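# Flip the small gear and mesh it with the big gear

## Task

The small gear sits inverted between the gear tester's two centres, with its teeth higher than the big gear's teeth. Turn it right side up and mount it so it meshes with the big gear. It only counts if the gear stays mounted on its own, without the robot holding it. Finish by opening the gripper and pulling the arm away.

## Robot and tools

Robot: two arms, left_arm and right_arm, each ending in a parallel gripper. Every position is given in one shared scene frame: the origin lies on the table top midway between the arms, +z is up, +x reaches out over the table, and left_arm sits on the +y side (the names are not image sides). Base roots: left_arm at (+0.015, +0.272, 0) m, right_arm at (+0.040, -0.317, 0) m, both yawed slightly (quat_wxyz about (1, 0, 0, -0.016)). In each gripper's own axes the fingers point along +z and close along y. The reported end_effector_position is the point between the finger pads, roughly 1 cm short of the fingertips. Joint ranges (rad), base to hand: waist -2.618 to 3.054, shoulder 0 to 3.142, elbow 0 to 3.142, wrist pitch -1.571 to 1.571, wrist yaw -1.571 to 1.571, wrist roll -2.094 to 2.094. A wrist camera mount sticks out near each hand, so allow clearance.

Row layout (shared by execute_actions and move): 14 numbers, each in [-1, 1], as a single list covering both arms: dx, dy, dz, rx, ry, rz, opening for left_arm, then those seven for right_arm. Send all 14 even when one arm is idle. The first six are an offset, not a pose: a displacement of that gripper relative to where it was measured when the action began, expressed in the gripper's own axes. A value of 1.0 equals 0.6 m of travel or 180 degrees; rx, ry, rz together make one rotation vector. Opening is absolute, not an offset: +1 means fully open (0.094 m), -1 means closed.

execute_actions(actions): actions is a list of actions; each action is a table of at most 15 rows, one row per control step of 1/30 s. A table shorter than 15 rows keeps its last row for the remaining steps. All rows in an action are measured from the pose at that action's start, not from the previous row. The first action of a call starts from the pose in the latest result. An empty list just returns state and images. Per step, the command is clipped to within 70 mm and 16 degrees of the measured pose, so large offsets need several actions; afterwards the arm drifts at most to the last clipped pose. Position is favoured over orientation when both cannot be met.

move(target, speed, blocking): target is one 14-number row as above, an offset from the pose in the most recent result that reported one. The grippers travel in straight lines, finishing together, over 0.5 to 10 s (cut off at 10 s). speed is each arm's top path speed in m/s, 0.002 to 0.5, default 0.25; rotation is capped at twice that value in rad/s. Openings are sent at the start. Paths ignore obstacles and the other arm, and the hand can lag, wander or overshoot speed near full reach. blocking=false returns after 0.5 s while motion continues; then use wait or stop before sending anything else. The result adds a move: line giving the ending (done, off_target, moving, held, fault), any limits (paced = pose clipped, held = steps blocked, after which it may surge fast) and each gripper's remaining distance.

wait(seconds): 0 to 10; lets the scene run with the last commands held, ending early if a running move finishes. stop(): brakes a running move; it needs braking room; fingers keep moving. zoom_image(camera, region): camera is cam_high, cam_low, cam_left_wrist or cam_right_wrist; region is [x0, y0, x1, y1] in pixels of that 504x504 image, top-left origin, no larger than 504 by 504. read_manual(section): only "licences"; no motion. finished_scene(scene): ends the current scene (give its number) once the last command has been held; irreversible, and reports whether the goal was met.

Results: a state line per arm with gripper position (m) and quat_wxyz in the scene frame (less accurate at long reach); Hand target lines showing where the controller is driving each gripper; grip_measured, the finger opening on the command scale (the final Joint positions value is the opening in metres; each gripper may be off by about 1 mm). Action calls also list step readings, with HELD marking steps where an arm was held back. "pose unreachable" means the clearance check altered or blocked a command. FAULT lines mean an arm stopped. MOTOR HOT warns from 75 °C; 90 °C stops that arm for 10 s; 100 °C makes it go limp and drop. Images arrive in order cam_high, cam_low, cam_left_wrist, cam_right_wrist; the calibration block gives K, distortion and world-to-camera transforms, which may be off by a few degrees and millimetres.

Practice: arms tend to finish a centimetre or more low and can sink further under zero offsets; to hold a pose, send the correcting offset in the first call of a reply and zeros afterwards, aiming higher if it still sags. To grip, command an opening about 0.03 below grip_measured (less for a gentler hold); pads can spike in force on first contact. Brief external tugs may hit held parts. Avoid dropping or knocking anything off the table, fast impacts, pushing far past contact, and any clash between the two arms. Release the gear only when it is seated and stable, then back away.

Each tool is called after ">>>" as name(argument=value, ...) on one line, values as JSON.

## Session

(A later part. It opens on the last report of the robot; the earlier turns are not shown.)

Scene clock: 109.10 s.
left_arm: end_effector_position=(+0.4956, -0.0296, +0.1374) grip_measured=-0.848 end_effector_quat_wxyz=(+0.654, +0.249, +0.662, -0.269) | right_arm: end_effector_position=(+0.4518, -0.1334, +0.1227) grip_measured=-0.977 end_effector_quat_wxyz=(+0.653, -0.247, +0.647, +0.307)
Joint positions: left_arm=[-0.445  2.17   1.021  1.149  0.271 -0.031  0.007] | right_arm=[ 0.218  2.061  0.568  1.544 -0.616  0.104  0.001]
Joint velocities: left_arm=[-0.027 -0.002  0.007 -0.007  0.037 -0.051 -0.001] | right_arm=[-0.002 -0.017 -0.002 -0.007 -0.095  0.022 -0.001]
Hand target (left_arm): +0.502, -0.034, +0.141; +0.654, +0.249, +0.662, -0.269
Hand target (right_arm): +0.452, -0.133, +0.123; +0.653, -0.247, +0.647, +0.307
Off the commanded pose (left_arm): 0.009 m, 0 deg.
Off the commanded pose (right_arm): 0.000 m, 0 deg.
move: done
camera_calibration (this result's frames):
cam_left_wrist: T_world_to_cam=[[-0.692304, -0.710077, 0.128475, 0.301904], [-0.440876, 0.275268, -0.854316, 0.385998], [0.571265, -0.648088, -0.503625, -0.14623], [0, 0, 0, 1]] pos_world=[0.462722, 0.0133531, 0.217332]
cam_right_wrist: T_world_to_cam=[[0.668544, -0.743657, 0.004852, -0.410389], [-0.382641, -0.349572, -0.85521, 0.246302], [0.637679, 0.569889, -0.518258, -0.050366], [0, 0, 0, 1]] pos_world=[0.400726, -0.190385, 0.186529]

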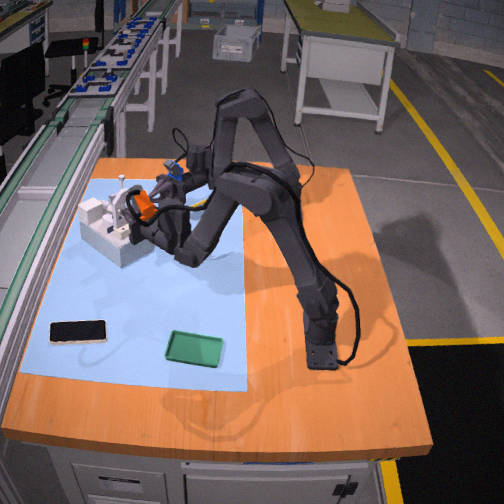

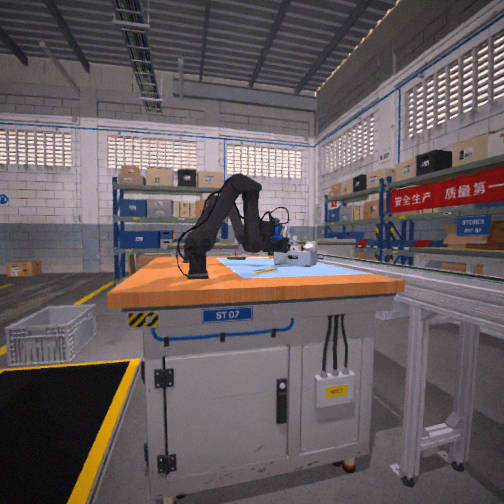

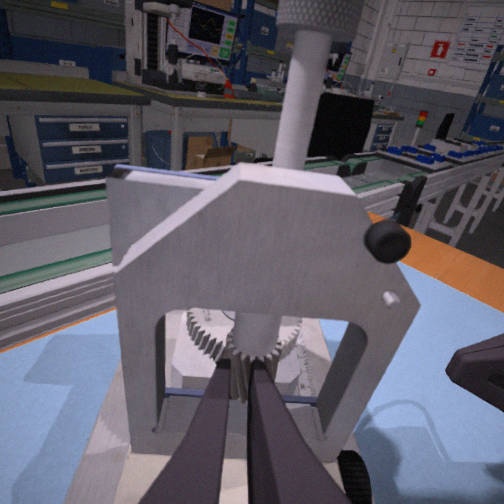

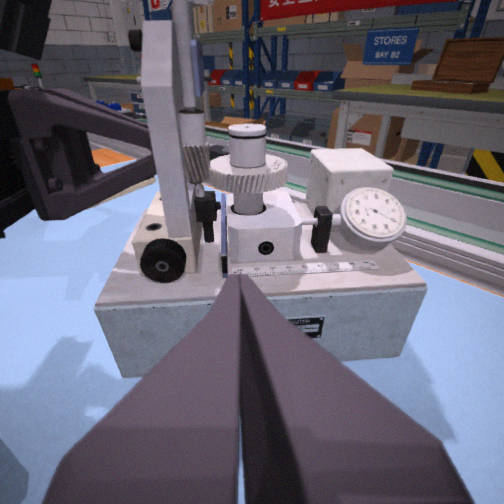

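>>> execute_actions(actions=[[[-0.005,0.002,0.013,0,0,0,-0.85, 0,0,0,0,0,0,-1],[-0.005,0.002,0.014,0,0,0,-0.85, 0,0,0,0,0,0,-1],[-0.005,0.002,0.015,0,0,0,-0.85, 0,0,0,0,0,0,-1],[-0.005,0.002,0.016,0,0,0,-0.85, 0,0,0,0,0,0,-1],[-0.005,0.002,0.017,0,0,0,-0.85, 0,0,0,0,0,0,-1],[-0.005,0.002,0.018,0,0,0,-0.85, 0,0,0,0,0,0,-1],[-0.005,0.002,0.019,0,0,0,-0.85, 0,0,0,0,0,0,-1],[-0.005,0.002,0.020,0,0,0,-0.85, 0,0,0,0,0,0,-1],[-0.005,0.002,0.021,0,0,0,-0.85, 0,0,0,0,0,0,-1],[-0.005,0.002,0.022,0,0,0,-0.85, 0,0,0,0,0,0,-1]]])

>>> zoom_image(camera="cam_right_wrist", region=[130, 80, 330, 280])

Scene clock: 109.93 s.
left_arm: end_effector_position=(+0.4966, -0.0307, +0.1371) grip_measured=-0.848 end_effector_quat_wxyz=(+0.652, +0.250, +0.663, -0.270) | right_arm: end_effector_position=(+0.4518, -0.1334, +0.1227) grip_measured=-0.977 end_effector_quat_wxyz=(+0.653, -0.247, +0.647, +0.307)
Joint positions: left_arm=[-0.445  2.173  1.029  1.14   0.274 -0.031  0.007] | right_arm=[ 0.218  2.061  0.568  1.544 -0.616  0.104  0.001]
Joint velocities: left_arm=[ 0.002  0.002  0.002 -0.037 -0.007 -0.051  0.001] | right_arm=[ 0.007 -0.007 -0.002 -0.022  0.051  0.022 -0.   ]
Hand target (left_arm): +0.505, -0.037, +0.141; +0.654, +0.249, +0.662, -0.269
Hand target (right_arm): +0.452, -0.133, +0.123; +0.653, -0.247, +0.647, +0.307
Off the commanded pose (left_arm): 0.012 m, 0 deg.
Off the commanded pose (right_arm): 0.000 m, 0 deg.
Step readings (end_effector_position):
0: left_arm (+0.4956, -0.0296, +0.1374) | right_arm (+0.4518, -0.1334, +0.1227)
1: left_arm (+0.4956, -0.0296, +0.1374) | right_arm (+0.4518, -0.1334, +0.1227)
2: left_arm (+0.4957, -0.0297, +0.1376) | right_arm (+0.4518, -0.1334, +0.1227)
4: left_arm (+0.4967, -0.0303, +0.1369) | right_arm (+0.4518, -0.1334, +0.1227)
8: left_arm (+0.4965, -0.0305, +0.1369) | right_arm (+0.4518, -0.1334, +0.1227)
15: end_effector_position above
camera_calibration (this result's frames):
cam_left_wrist: T_world_to_cam=[[-0.693804, -0.70843, 0.129472, 0.302583], [-0.442741, 0.277792, -0.852533, 0.387224], [0.567993, -0.648813, -0.506384, -0.145715], [0, 0, 0, 1]] pos_world=[0.464138, 0.0122498, 0.217157]
cam_right_wrist: T_world_to_cam=[[0.668544, -0.743657, 0.004852, -0.410389], [-0.382641, -0.349572, -0.85521, 0.246302], [0.637679, 0.569889, -0.518258, -0.050366], [0, 0, 0, 1]] pos_world=[0.400726, -0.190385, 0.186529]

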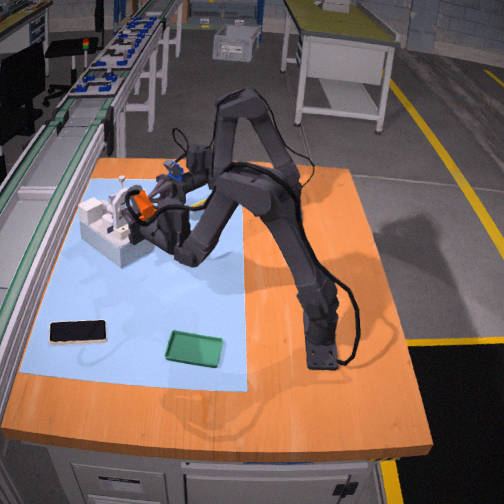

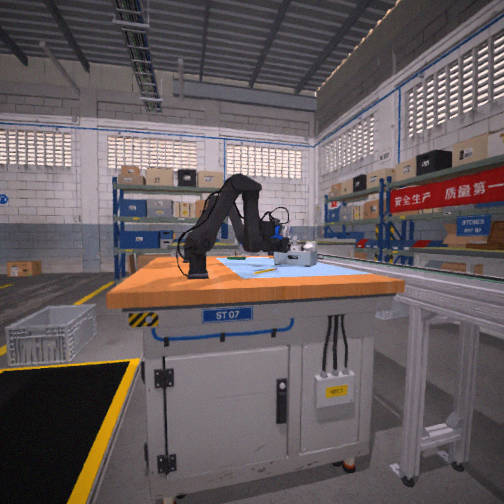

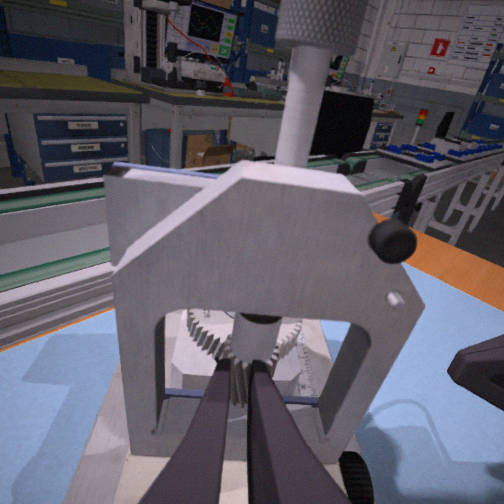

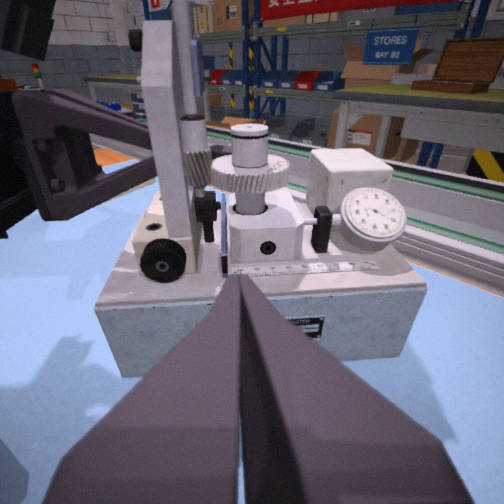

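Region (130, 80, 330, 280) of cam_right_wrist's 504x504 image, scaled by 2.520, with more detail than that image has.

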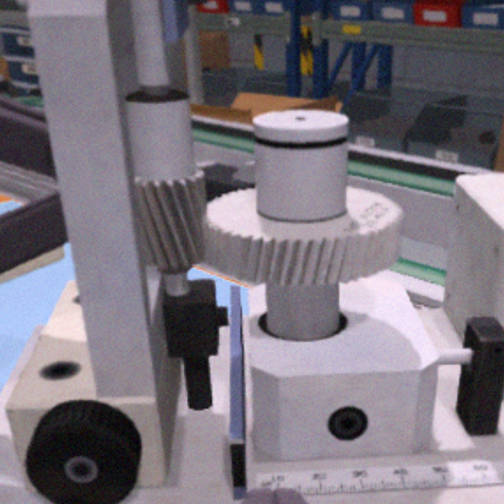

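>>> execute_actions(actions=[[[-0.005,0.002,0.014,0,0,0,-0.85, 0,0,0,0,0,0,-1],[-0.005,0.002,0.014,0,0,0,-0.845, 0,0,0,0,0,0,-1],[-0.005,0.002,0.014,0,0,0,-0.84, 0,0,0,0,0,0,-1],[-0.005,0.002,0.014,0,0,0,-0.835, 0,0,0,0,0,0,-1],[-0.005,0.002,0.014,0,0,0,-0.83, 0,0,0,0,0,0,-1],[-0.005,0.002,0.014,0,0,0,-0.825, 0,0,0,0,0,0,-1],[-0.005,0.002,0.014,0,0,0,-0.82, 0,0,0,0,0,0,-1],[-0.005,0.002,0.014,0,0,0,-0.815, 0,0,0,0,0,0,-1],[-0.005,0.002,0.014,0,0,0,-0.81, 0,0,0,0,0,0,-1]]])

>>> zoom_image(camera="cam_right_wrist", region=[130, 80, 330, 280])

Scene clock: 110.77 s.
left_arm: end_effector_position=(+0.4961, -0.0312, +0.1368) grip_measured=-0.812 end_effector_quat_wxyz=(+0.651, +0.251, +0.663, -0.271) | right_arm: end_effector_position=(+0.4518, -0.1334, +0.1227) grip_measured=-0.977 end_effector_quat_wxyz=(+0.653, -0.247, +0.647, +0.307)
Joint positions: left_arm=[-0.445  2.173  1.029  1.139  0.278 -0.031  0.009] | right_arm=[ 0.218  2.061  0.568  1.544 -0.616  0.104  0.001]
Joint velocities: left_arm=[ 0.017 -0.002 -0.002  0.007 -0.022 -0.066 -0.001] | right_arm=[-0.002 -0.002  0.012  0.007 -0.051  0.007 -0.   ]
Hand target (left_arm): +0.503, -0.035, +0.140; +0.652, +0.250, +0.663, -0.270
Hand target (right_arm): +0.452, -0.133, +0.123; +0.653, -0.247, +0.647, +0.307
Off the commanded pose (left_arm): 0.009 m, 0 deg.
Off the commanded pose (right_arm): 0.000 m, 0 deg.
Step readings (end_effector_position):
0: left_arm (+0.4966, -0.0307, +0.1371) | right_arm (+0.4518, -0.1334, +0.1227)
1: left_arm (+0.4966, -0.0307, +0.1371) | right_arm (+0.4518, -0.1334, +0.1227)
2: left_arm (+0.4966, -0.0307, +0.1371) | right_arm (+0.4518, -0.1334, +0.1227)
4: left_arm (+0.4965, -0.0308, +0.1371) | right_arm (+0.4518, -0.1334, +0.1227)
8: left_arm (+0.4961, -0.0312, +0.1368) | right_arm (+0.4518, -0.1334, +0.1227)
15: end_effector_position above
camera_calibration (this result's frames):
cam_left_wrist: T_world_to_cam=[[-0.696638, -0.705579, 0.129823, 0.303324], [-0.442443, 0.280084, -0.851937, 0.386755], [0.564747, -0.650931, -0.507296, -0.144247], [0, 0, 0, 1]] pos_world=[0.463887, 0.0118003, 0.216937]
cam_right_wrist: T_world_to_cam=[[0.668544, -0.743657, 0.004852, -0.410389], [-0.382641, -0.349572, -0.85521, 0.246302], [0.637679, 0.569889, -0.518258, -0.050366], [0, 0, 0, 1]] pos_world=[0.400726, -0.190385, 0.186529]

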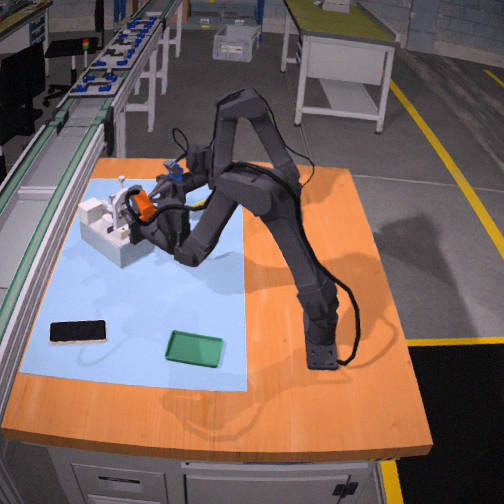

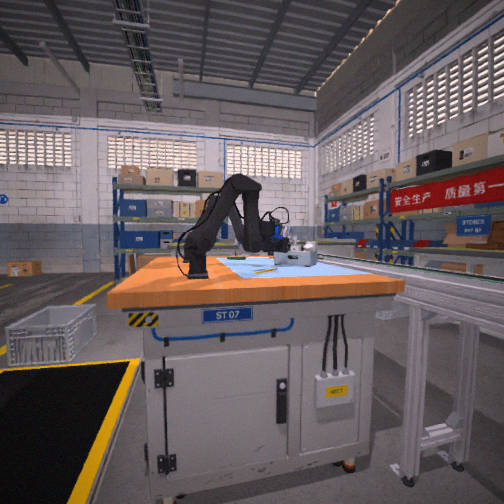

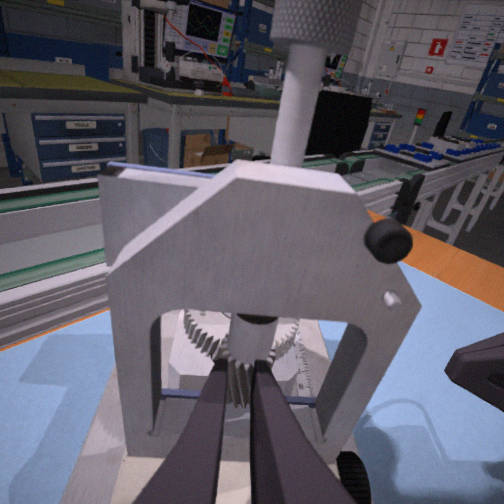

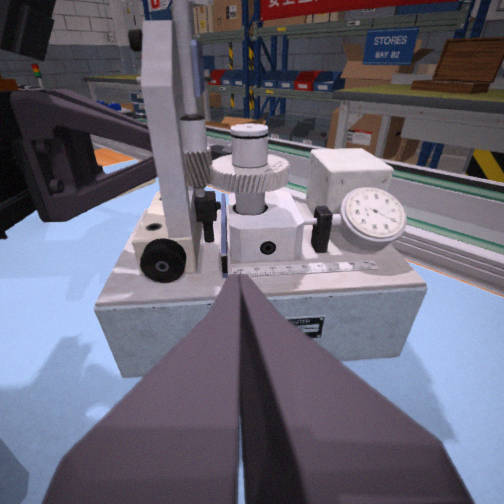

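Region (130, 80, 330, 280) of cam_right_wrist's 504x504 image, scaled by 2.520, with more detail than that image has.

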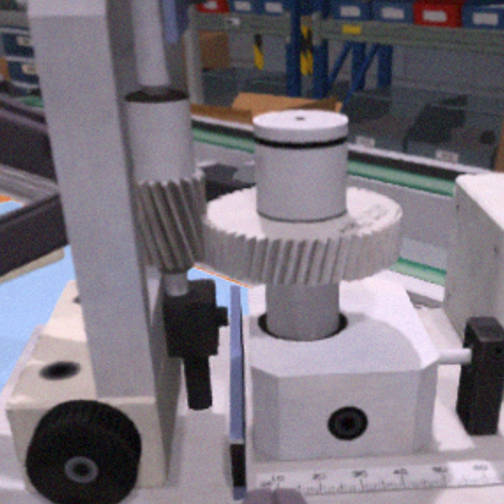

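>>> execute_actions(actions=[[[-0.005,0.002,0.018,0,0,0,-0.82, 0,0,0,0,0,0,-1],[-0.005,0.002,0.018,0,0,0,-0.83, 0,0,0,0,0,0,-1],[-0.005,0.002,0.018,0,0,0,-0.84, 0,0,0,0,0,0,-1],[-0.005,0.002,0.018,0,0,0,-0.85, 0,0,0,0,0,0,-1],[-0.005,0.002,0.018,0,0,0,-0.86, 0,0,0,0,0,0,-1],[-0.005,0.002,0.018,0,0,0,-0.87, 0,0,0,0,0,0,-1],[-0.005,0.002,0.018,0,0,0,-0.88, 0,0,0,0,0,0,-1],[-0.005,0.002,0.018,0,0,0,-0.89, 0,0,0,0,0,0,-1],[-0.005,0.002,0.018,0,0,0,-0.90, 0,0,0,0,0,0,-1],[-0.005,0.002,0.018,0,0,0,-0.91, 0,0,0,0,0,0,-1],[-0.005,0.002,0.018,0,0,0,-0.92, 0,0,0,0,0,0,-1]]])

>>> zoom_image(camera="cam_right_wrist", region=[130, 80, 330, 280])

Scene clock: 111.70 s.
left_arm: end_effector_position=(+0.4950, -0.0336, +0.1369) grip_measured=-0.916 end_effector_quat_wxyz=(+0.648, +0.256, +0.662, -0.276) | right_arm: end_effector_position=(+0.4518, -0.1334, +0.1227) grip_measured=-0.977 end_effector_quat_wxyz=(+0.653, -0.247, +0.647, +0.307)
Joint positions: left_arm=[-0.445  2.173  1.033  1.132  0.294 -0.031  0.004] | right_arm=[ 0.218  2.061  0.568  1.544 -0.616  0.104  0.001]
Joint velocities: left_arm=[-0.002 -0.002 -0.002  0.051  0.022 -0.095 -0.   ] | right_arm=[-0.002 -0.002 -0.007 -0.007 -0.007  0.037  0.   ]
Hand target (left_arm): +0.504, -0.037, +0.140; +0.651, +0.251, +0.663, -0.271
Hand target (right_arm): +0.452, -0.133, +0.123; +0.653, -0.247, +0.647, +0.307
Off the commanded pose (left_arm): 0.011 m, 1 deg.
Off the commanded pose (right_arm): 0.000 m, 0 deg.
Step readings (end_effector_position):
0: left_arm (+0.4961, -0.0312, +0.1368) | right_arm (+0.4518, -0.1334, +0.1227)
1: left_arm (+0.4962, -0.0315, +0.1371) | right_arm (+0.4518, -0.1334, +0.1227)
2: left_arm (+0.4959, -0.0322, +0.1371) | right_arm (+0.4518, -0.1334, +0.1227)
4: left_arm (+0.4954, -0.0332, +0.1369) | right_arm (+0.4518, -0.1334, +0.1227)
8: left_arm (+0.4951, -0.0335, +0.1369) | right_arm (+0.4518, -0.1334, +0.1227)
15: end_effector_position above
camera_calibration (this result's frames):
cam_left_wrist: T_world_to_cam=[[-0.707009, -0.695019, 0.130716, 0.306249], [-0.440166, 0.287793, -0.850547, 0.385949], [0.553527, -0.658881, -0.509396, -0.13957], [0, 0, 0, 1]] pos_world=[0.463658, 0.00981543, 0.217139]
cam_right_wrist: T_world_to_cam=[[0.668544, -0.743657, 0.004852, -0.410389], [-0.382641, -0.349572, -0.85521, 0.246302], [0.637679, 0.569889, -0.518258, -0.050366], [0, 0, 0, 1]] pos_world=[0.400726, -0.190385, 0.186529]

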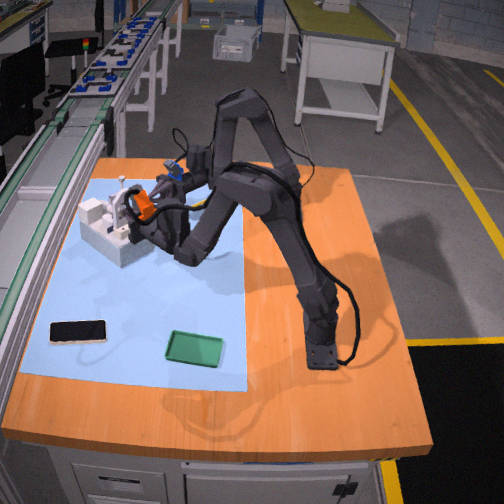

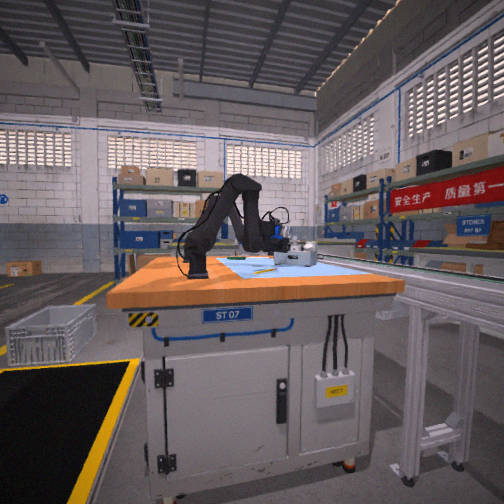

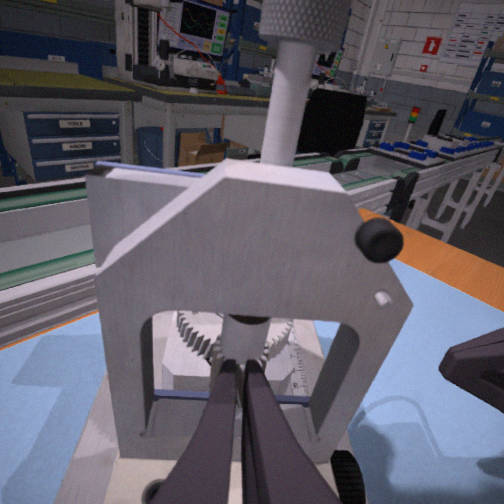

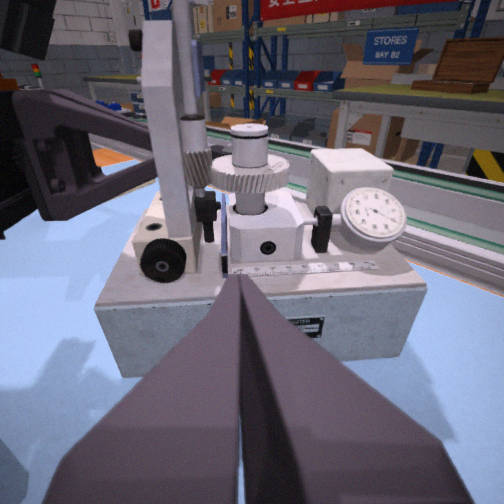

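Region (130, 80, 330, 280) of cam_right_wrist's 504x504 image, scaled by 2.520, with more detail than that image has.

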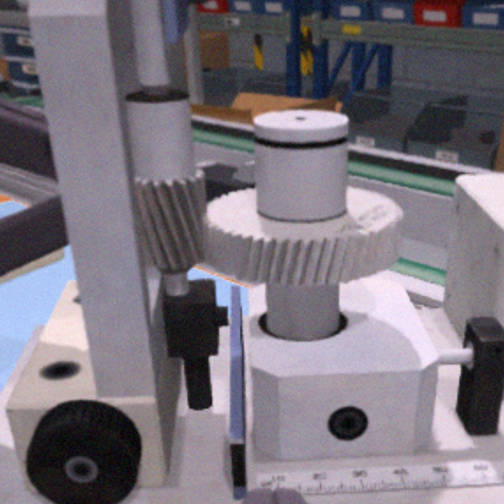

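>>> move(target=[-0.005,0.002,0.012,0,0,0,-0.92, -0.02,0,0.085,0,0,0,-1], speed=0.06)

Scene clock: 113.37 s.
left_arm: end_effector_position=(+0.4946, -0.0331, +0.1367) grip_measured=-0.917 end_effector_quat_wxyz=(+0.648, +0.256, +0.661, -0.276) | right_arm: end_effector_position=(+0.4827, -0.1034, +0.1313) grip_measured=-0.977 end_effector_quat_wxyz=(+0.648, -0.243, +0.653, +0.307)
Joint positions: left_arm=[-0.445  2.173  1.031  1.135  0.295 -0.031  0.004] | right_arm=[ 0.292  2.075  0.724  1.384 -0.538  0.104  0.001]
Joint velocities: left_arm=[-0.022 -0.012  0.007  0.051 -0.007  0.037  0.002] | right_arm=[-0.012 -0.007  0.002  0.037 -0.007 -0.022  0.   ]
Hand target (left_arm): +0.501, -0.037, +0.140; +0.648, +0.256, +0.662, -0.276
Hand target (right_arm): +0.487, -0.098, +0.137; +0.653, -0.246, +0.647, +0.307
Off the commanded pose (left_arm): 0.009 m, 0 deg.
Off the commanded pose (right_arm): 0.009 m, 1 deg.
move: done
camera_calibration (this result's frames):
cam_left_wrist: T_world_to_cam=[[-0.707362, -0.694702, 0.130488, 0.306551], [-0.439483, 0.287656, -0.850946, 0.385163], [0.553618, -0.659275, -0.508787, -0.139318], [0, 0, 0, 1]] pos_world=[0.463244, 0.0103185, 0.216869]
cam_right_wrist: T_world_to_cam=[[0.666024, -0.745905, -0.00610913, -0.406314], [-0.398358, -0.348749, -0.848343, 0.282715], [0.630653, 0.567451, -0.529412, -0.078093], [0, 0, 0, 1]] pos_world=[0.432487, -0.160161, 0.196014]

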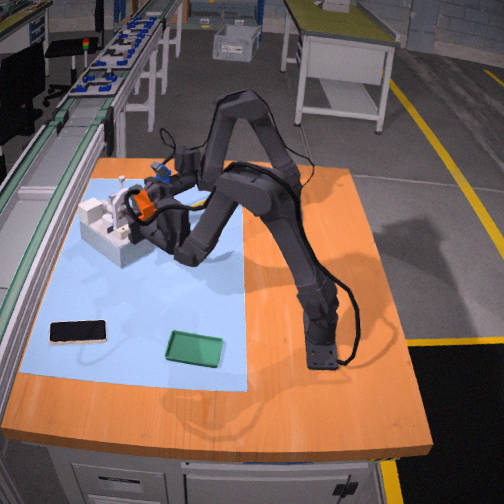

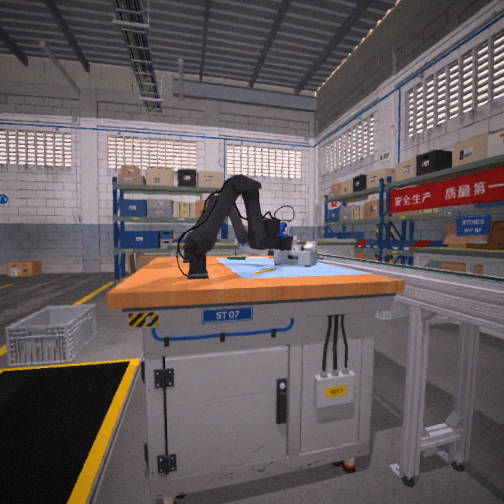

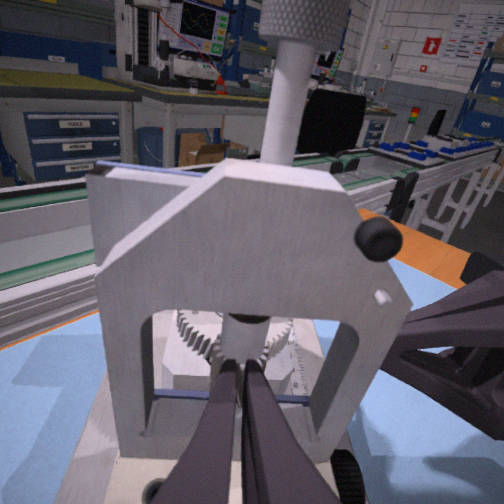

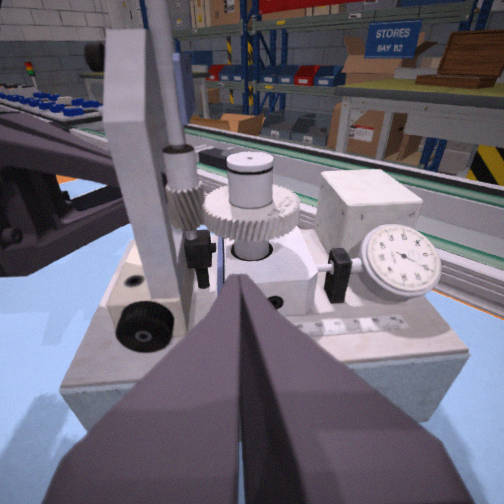

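>>> move(target=[-0.005,0.002,0.012,0,0,0,-0.92, -0.008,0,0.045,0,0,0,-1], speed=0.03)

Scene clock: 114.80 s.
left_arm: end_effector_position=(+0.4946, -0.0331, +0.1367) grip_measured=-0.917 end_effector_quat_wxyz=(+0.648, +0.256, +0.661, -0.276) | right_arm: end_effector_position=(+0.4973, -0.0910, +0.1316) grip_measured=-0.977 end_effector_quat_wxyz=(+0.644, -0.241, +0.658, +0.307)
Joint positions: left_arm=[-0.445  2.173  1.031  1.135  0.295 -0.031  0.004] | right_arm=[ 0.317  2.097  0.8    1.317 -0.509  0.104  0.001]
Joint velocities: left_arm=[-0.002 -0.012 -0.002 -0.007 -0.022 -0.095 -0.002] | right_arm=[-0.007  0.002  0.002 -0.022  0.051 -0.007  0.   ]
Hand target (left_arm): +0.500, -0.037, +0.140; +0.649, +0.256, +0.661, -0.276
Hand target (right_arm): +0.501, -0.084, +0.137; +0.648, -0.243, +0.653, +0.308
Off the commanded pose (left_arm): 0.008 m, 0 deg.
Off the commanded pose (right_arm): 0.009 m, 1 deg.
move: done
camera_calibration (this result's frames):
cam_left_wrist: T_world_to_cam=[[-0.707362, -0.694702, 0.130488, 0.306551], [-0.439483, 0.287656, -0.850946, 0.385163], [0.553618, -0.659275, -0.508787, -0.139318], [0, 0, 0, 1]] pos_world=[0.463244, 0.0103185, 0.216869]
cam_right_wrist: T_world_to_cam=[[0.662769, -0.748714, -0.0128351, -0.404541], [-0.411174, -0.349543, -0.841876, 0.298578], [0.625838, 0.563247, -0.539518, -0.0908363], [0, 0, 0, 1]] pos_world=[0.447734, -0.147356, 0.197166]

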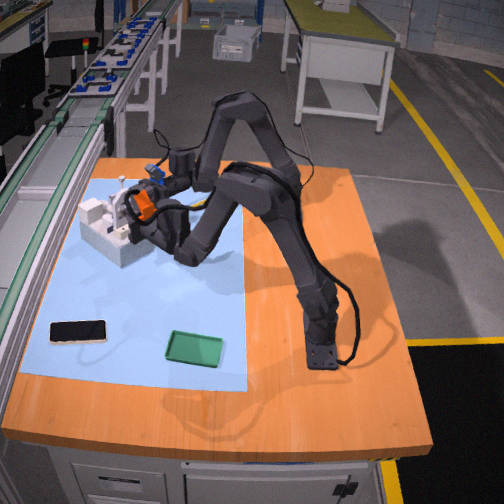

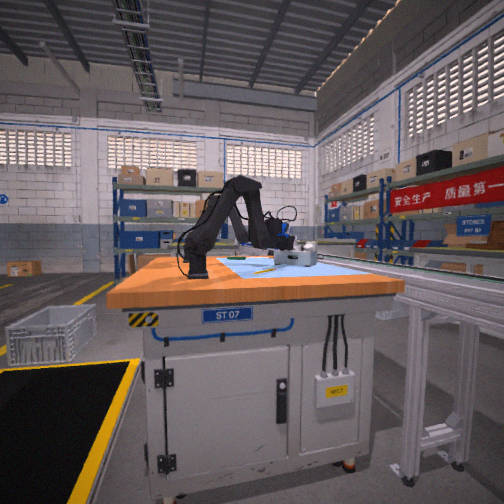

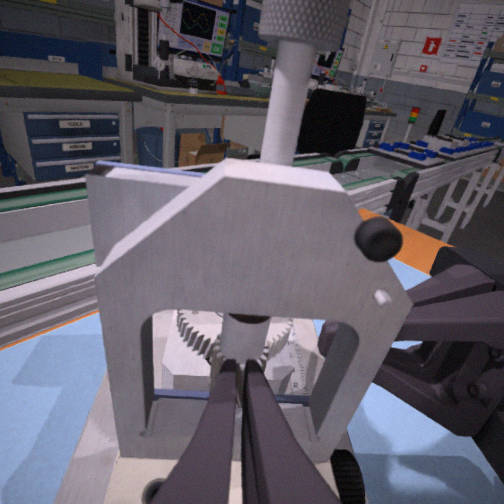

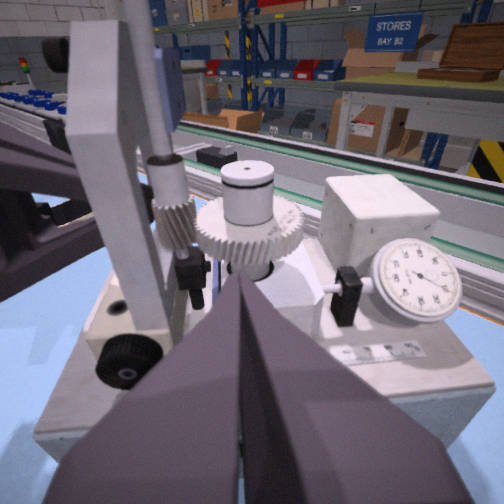

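About 12 mm more.

>>> move(target=[-0.005,0.002,0.012,0,0,0,-0.92, -0.008,0,0.035,0,0,0,-1], speed=0.015)

Scene clock: 116.57 s.
left_arm: end_effector_position=(+0.4946, -0.0331, +0.1367) grip_measured=-0.917 end_effector_quat_wxyz=(+0.648, +0.256, +0.661, -0.276) | right_arm: end_effector_position=(+0.5080, -0.0835, +0.1303) grip_measured=-0.977 end_effector_quat_wxyz=(+0.639, -0.238, +0.665, +0.306)
Joint positions: left_arm=[-0.445  2.173  1.031  1.135  0.295 -0.031  0.004] | right_arm=[ 0.331  2.114  0.854  1.264 -0.49   0.104  0.001]
Joint velocities: left_arm=[-0.012  0.012 -0.002 -0.022 -0.037  0.022  0.   ] | right_arm=[-0.017 -0.002  0.007 -0.051  0.037  0.051  0.   ]
Hand target (left_arm): +0.500, -0.037, +0.140; +0.649, +0.256, +0.661, -0.276
Hand target (right_arm): +0.512, -0.076, +0.137; +0.644, -0.240, +0.658, +0.307
Off the commanded pose (left_arm): 0.008 m, 0 deg.
Off the commanded pose (right_arm): 0.011 m, 1 deg.
move: off_target (right_arm)
camera_calibration (this result's frames):
cam_left_wrist: T_world_to_cam=[[-0.707362, -0.694702, 0.130488, 0.306551], [-0.439483, 0.287656, -0.850946, 0.385163], [0.553618, -0.659275, -0.508787, -0.139318], [0, 0, 0, 1]] pos_world=[0.463244, 0.0103185, 0.216869]
cam_right_wrist: T_world_to_cam=[[0.65879, -0.752065, -0.0198528, -0.403388], [-0.42612, -0.351263, -0.833688, 0.31089], [0.620014, 0.557685, -0.551879, -0.0983203], [0, 0, 0, 1]] pos_world=[0.459184, -0.139338, 0.196916]

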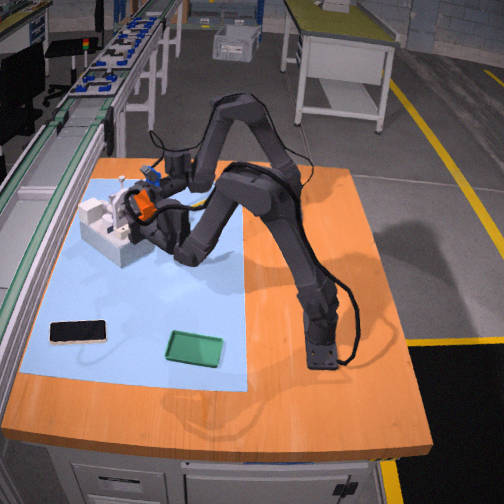

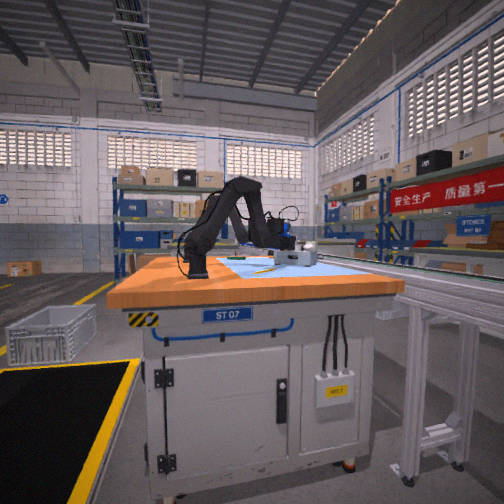

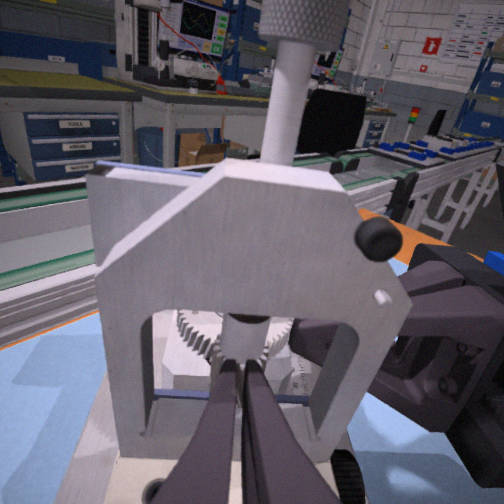

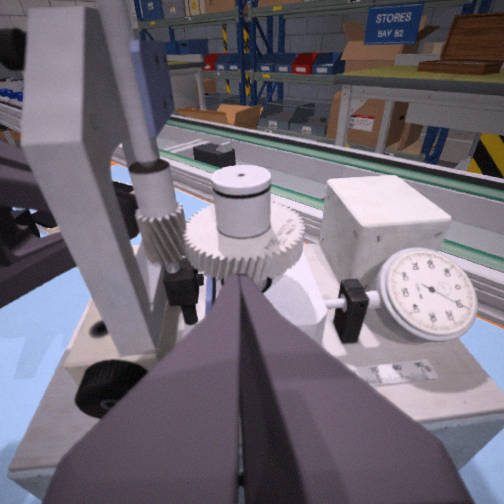

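>>> move(target=[-0.005,0.002,0.012,0,0,0,-0.92, -0.016,0,0.024,0,-0.008,0,-1], speed=0.012)

>>> zoom_image(camera="cam_right_wrist", region=[100, 130, 320, 350])

Scene clock: 118.47 s.
left_arm: end_effector_position=(+0.4948, -0.0330, +0.1367) grip_measured=-0.917 end_effector_quat_wxyz=(+0.649, +0.256, +0.662, -0.276) | right_arm: end_effector_position=(+0.5100, -0.0838, +0.1300) grip_measured=-0.977 end_effector_quat_wxyz=(+0.639, -0.234, +0.666, +0.305)
Joint positions: left_arm=[-0.445  2.173  1.031  1.135  0.294 -0.031  0.004] | right_arm=[ 0.331  2.119  0.86   1.262 -0.484  0.109  0.001]
Joint velocities: left_arm=[-0.007 -0.002  0.022 -0.022 -0.037 -0.022 -0.   ] | right_arm=[ 0.017 -0.002 -0.012 -0.066 -0.007  0.066 -0.   ]
Hand target (left_arm): +0.500, -0.037, +0.140; +0.649, +0.256, +0.661, -0.276
Hand target (right_arm): +0.518, -0.074, +0.140; +0.647, -0.234, +0.657, +0.309
Off the commanded pose (left_arm): 0.008 m, 0 deg.
Off the commanded pose (right_arm): 0.017 m, 1 deg.
move: off_target (right_arm)
camera_calibration (this result's frames):
cam_left_wrist: T_world_to_cam=[[-0.706567, -0.695512, 0.130481, 0.306334], [-0.439809, 0.287159, -0.850945, 0.385328], [0.554374, -0.658637, -0.508789, -0.139653], [0, 0, 0, 1]] pos_world=[0.463336, 0.0104282, 0.216868]
cam_right_wrist: T_world_to_cam=[[0.654409, -0.755734, -0.024816, -0.402392], [-0.431042, -0.345884, -0.833407, 0.314295], [0.62125, 0.556086, -0.552102, -0.100307], [0, 0, 0, 1]] pos_world=[0.461119, -0.139612, 0.19657]

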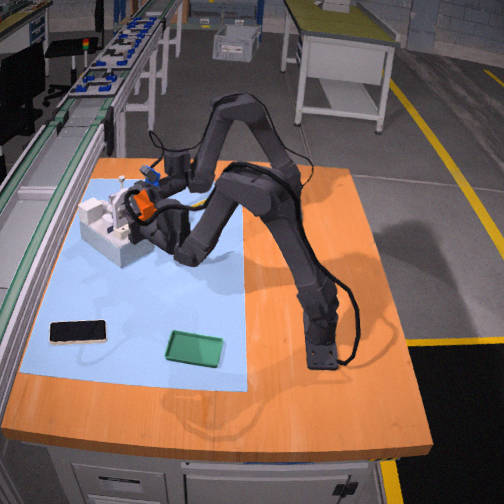

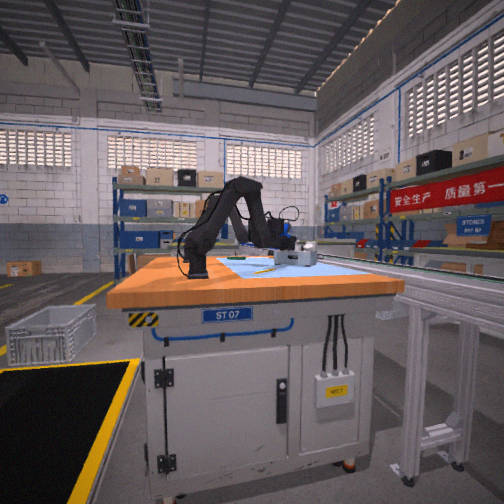

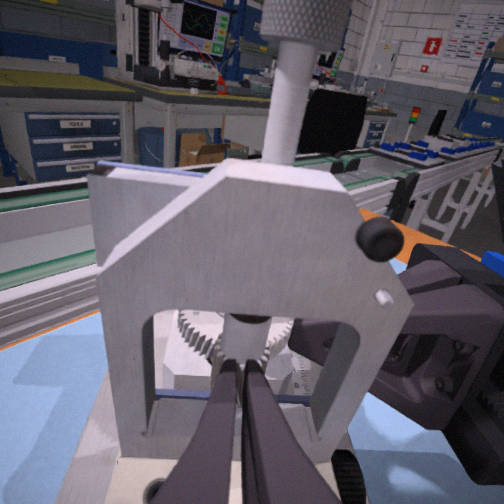

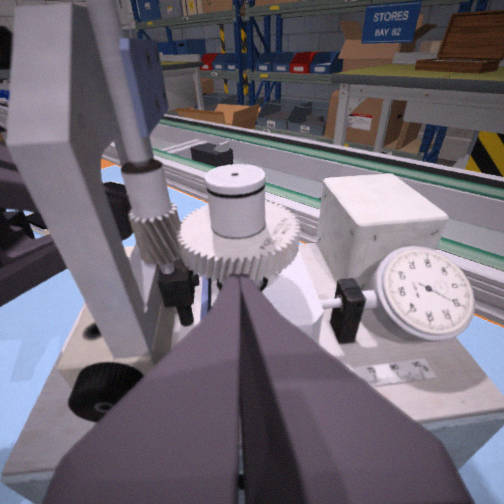

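Region (100, 130, 320, 350) of cam_right_wrist's 504x504 image, scaled by 2.291, with more detail than that image has.

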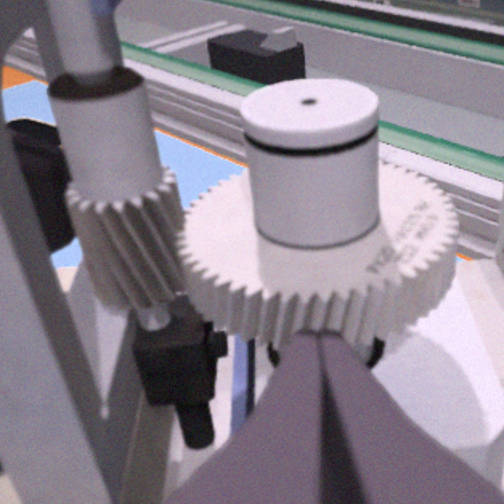

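>>> execute_actions(actions=[[[-0.005,0.002,0.012,0,0,0,-0.92, -0.01,-0.001,0.018,0.001,0,0,-1],[-0.005,0.002,0.012,0,0,0,-0.92, -0.01,-0.002,0.018,0.002,0,0,-1],[-0.005,0.002,0.012,0,0,0,-0.92, -0.01,-0.003,0.018,0.003,0,0,-1],[-0.005,0.002,0.012,0,0,0,-0.92, -0.01,-0.004,0.018,0.004,0,0,-1],[-0.005,0.002,0.012,0,0,0,-0.92, -0.01,-0.005,0.018,0.005,0,0,-1],[-0.005,0.002,0.012,0,0,0,-0.92, -0.01,-0.006,0.018,0.006,0,0,-1],[-0.005,0.002,0.012,0,0,0,-0.92, -0.01,-0.007,0.018,0.007,0,0,-1],[-0.005,0.002,0.012,0,0,0,-0.92, -0.01,-0.008,0.018,0.008,0,0,-1]]])

>>> zoom_image(camera="cam_right_wrist", region=[100, 130, 320, 350])

Scene clock: 119.37 s.
left_arm: end_effector_position=(+0.4949, -0.0329, +0.1367) grip_measured=-0.917 end_effector_quat_wxyz=(+0.649, +0.256, +0.662, -0.275) | right_arm: end_effector_position=(+0.5102, -0.0841, +0.1296) grip_measured=-0.977 end_effector_quat_wxyz=(+0.639, -0.234, +0.667, +0.305)
Joint positions: left_arm=[-0.445  2.173  1.031  1.135  0.293 -0.031  0.004] | right_arm=[ 0.331  2.119  0.86   1.26  -0.482  0.109  0.001]
Joint velocities: left_arm=[-0.012  0.002 -0.012 -0.081 -0.022 -0.037 -0.   ] | right_arm=[-0.007  0.007 -0.002  0.066  0.007  0.007  0.   ]
Hand target (left_arm): +0.500, -0.037, +0.140; +0.649, +0.256, +0.661, -0.276
Hand target (right_arm): +0.521, -0.080, +0.136; +0.642, -0.226, +0.669, +0.297
Off the commanded pose (left_arm): 0.008 m, 0 deg.
Off the commanded pose (right_arm): 0.013 m, 1 deg.
Step readings (end_effector_position):
0: left_arm (+0.4948, -0.0330, +0.1367) | right_arm (+0.5100, -0.0838, +0.1300)
1: left_arm (+0.4948, -0.0330, +0.1367) | right_arm (+0.5100, -0.0838, +0.1297)
2: left_arm (+0.4948, -0.0330, +0.1367) | right_arm (+0.5100, -0.0838, +0.1296)
4: left_arm (+0.4948, -0.0330, +0.1367) | right_arm (+0.5100, -0.0838, +0.1296)
8: left_arm (+0.4949, -0.0329, +0.1367) | right_arm (+0.5102, -0.0840, +0.1296)
15: end_effector_position above
camera_calibration (this result's frames):
cam_left_wrist: T_world_to_cam=[[-0.706037, -0.696052, 0.130476, 0.306189], [-0.440026, 0.286827, -0.850945, 0.385438], [0.554878, -0.658212, -0.508791, -0.139876], [0, 0, 0, 1]] pos_world=[0.463398, 0.0105014, 0.216868]
cam_right_wrist: T_world_to_cam=[[0.652914, -0.756987, -0.0259655, -0.401935], [-0.433444, -0.3453, -0.832403, 0.315097], [0.621152, 0.554742, -0.553563, -0.100436], [0, 0, 0, 1]] pos_world=[0.461392, -0.139741, 0.196254]

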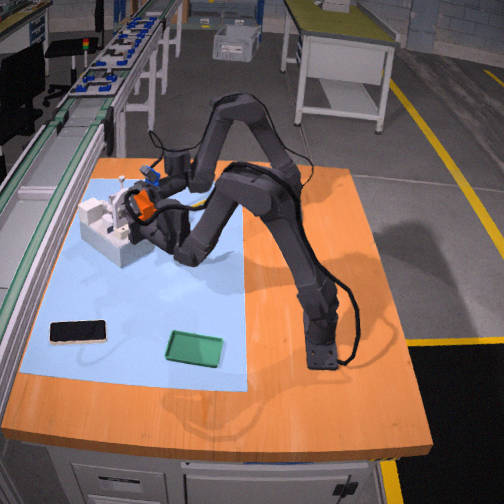

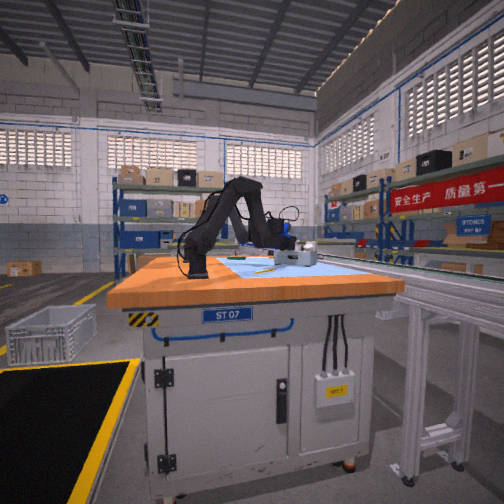

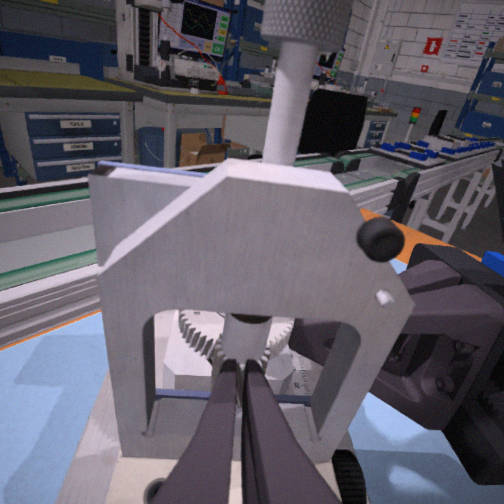

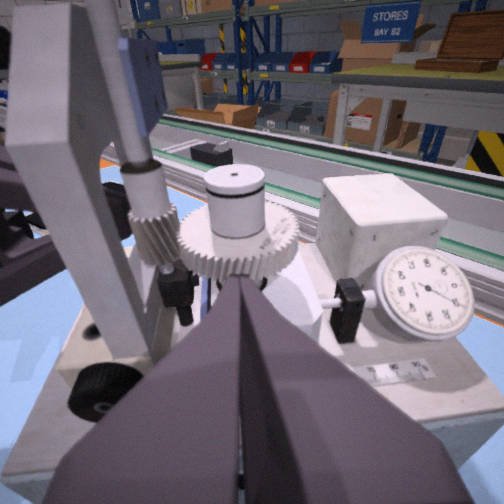

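Region (100, 130, 320, 350) of cam_right_wrist's 504x504 image, scaled by 2.291, with more detail than that image has.

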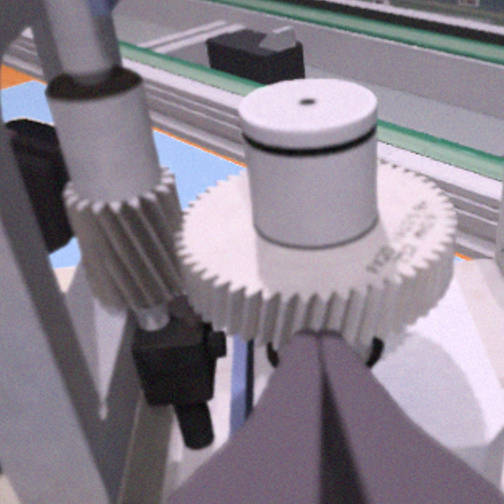

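>>> execute_actions(actions=[[[-0.005,0,-0.01,0,0,0,-0.92, -0.01,-0.004,0.016,0.004,0,0,-1],[-0.008,0,-0.02,0,0,0,-0.92, -0.01,-0.004,0.016,0.004,0,0,-1],[-0.01,0,-0.03,0,0,0,-0.92, -0.01,-0.004,0.016,0.004,0,0,-1]],[[-0.01,0,-0.03,0,0,0,-0.92, -0.01,0,0.0,0,0,0,-1],[-0.01,0,-0.03,0,0,0,-0.92, -0.01,0,-0.01,0,0,0,-1],[-0.01,0,-0.03,0,0,0,-0.92, -0.01,0,-0.02,0,0,0,-1],[-0.01,0,-0.03,0,0,0,-0.92, -0.01,0,-0.03,0,0,0,-1]]])

>>> zoom_image(camera="cam_right_wrist", region=[100, 130, 320, 350])

Scene clock: 120.77 s.
left_arm: end_effector_position=(+0.4705, -0.0181, +0.1232) grip_measured=-0.918 end_effector_quat_wxyz=(+0.627, +0.259, +0.682, -0.275) | right_arm: end_effector_position=(+0.4998, -0.0922, +0.1243) grip_measured=-0.977 end_effector_quat_wxyz=(+0.629, -0.232, +0.676, +0.305)
Joint positions: left_arm=[-0.437  2.103  0.901  1.137  0.305 -0.031  0.004] | right_arm=[ 0.318  2.089  0.805  1.259 -0.495  0.109  0.001]
Joint velocities: left_arm=[ 0.002 -0.002 -0.007 -0.125  0.007  0.037 -0.001] | right_arm=[ 0.012  0.007  0.002 -0.007  0.007  0.037  0.001]
Hand target (left_arm): +0.470, -0.013, +0.135; +0.637, +0.257, +0.672, -0.275
Hand target (right_arm): +0.498, -0.097, +0.135; +0.639, -0.233, +0.667, +0.304
Off the commanded pose (left_arm): 0.014 m, 2 deg.
Off the commanded pose (right_arm): 0.012 m, 1 deg.
Step readings (end_effector_position; steps 1 to 15: 1st action; 16 to 30: 2nd action):
0: left_arm (+0.4949, -0.0329, +0.1367) | right_arm (+0.5102, -0.0841, +0.1296)
1: left_arm (+0.4945, -0.0325, +0.1360) | right_arm (+0.5102, -0.0841, +0.1296)
2: left_arm (+0.4933, -0.0318, +0.1354) | right_arm (+0.5104, -0.0843, +0.1295)
4: left_arm (+0.4873, -0.0291, +0.1316) | right_arm (+0.5106, -0.0844, +0.1295)
8: left_arm (+0.4822, -0.0262, +0.1279) | right_arm (+0.5106, -0.0844, +0.1295)
15: left_arm (+0.4825, -0.0257, +0.1293) | right_arm (+0.5106, -0.0844, +0.1295)
16: left_arm (+0.4811, -0.0250, +0.1289) | right_arm (+0.5106, -0.0844, +0.1295)
17: left_arm (+0.4778, -0.0230, +0.1275) | right_arm (+0.5102, -0.0847, +0.1296)
19: left_arm (+0.4723, -0.0198, +0.1252) | right_arm (+0.5069, -0.0859, +0.1287)
23: left_arm (+0.4705, -0.0181, +0.1232) | right_arm (+0.5000, -0.0911, +0.1249)
30: end_effector_position above
camera_calibration (this result's frames):
cam_left_wrist: T_world_to_cam=[[-0.702099, -0.696278, 0.149177, 0.296886], [-0.482653, 0.311299, -0.81862, 0.37556], [0.523549, -0.646753, -0.554624, -0.102819], [0, 0, 0, 1]] pos_world=[0.443539, 0.0233051, 0.206126]
cam_right_wrist: T_world_to_cam=[[0.651833, -0.75747, -0.0367823, -0.399598], [-0.454415, -0.351291, -0.818597, 0.311569], [0.607142, 0.550303, -0.573189, -0.0833501], [0, 0, 0, 1]] pos_world=[0.452658, -0.147364, 0.192576]

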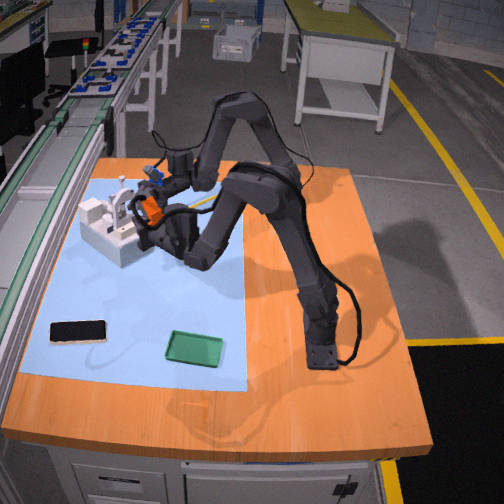

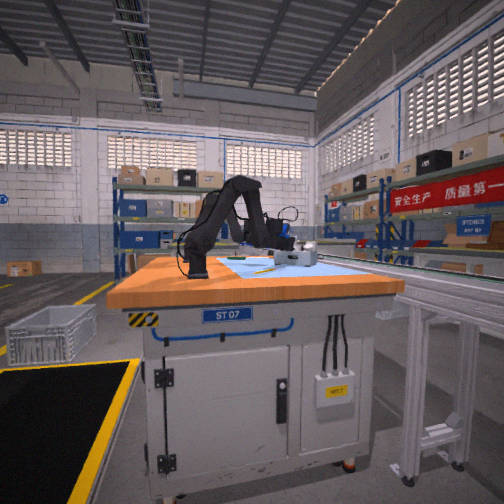

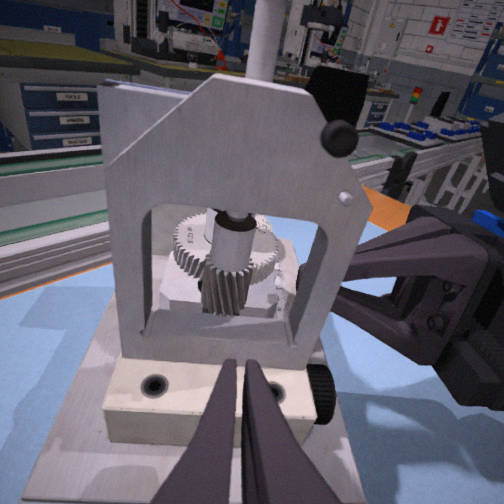

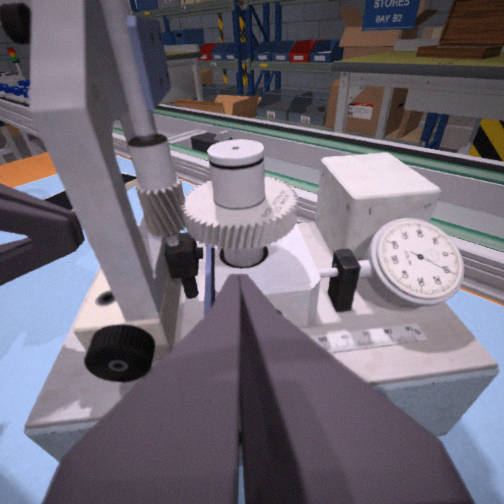

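Region (100, 130, 320, 350) of cam_right_wrist's 504x504 image, scaled by 2.291, with more detail than that image has.

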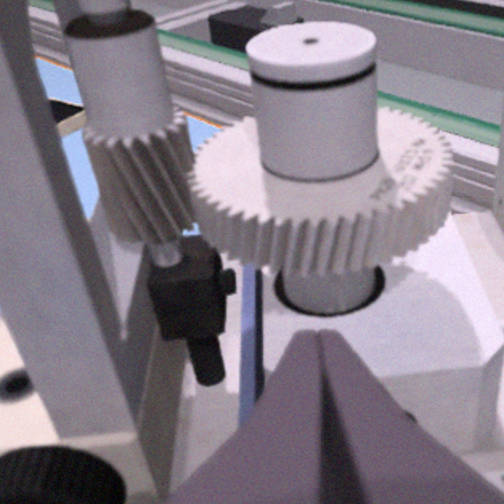

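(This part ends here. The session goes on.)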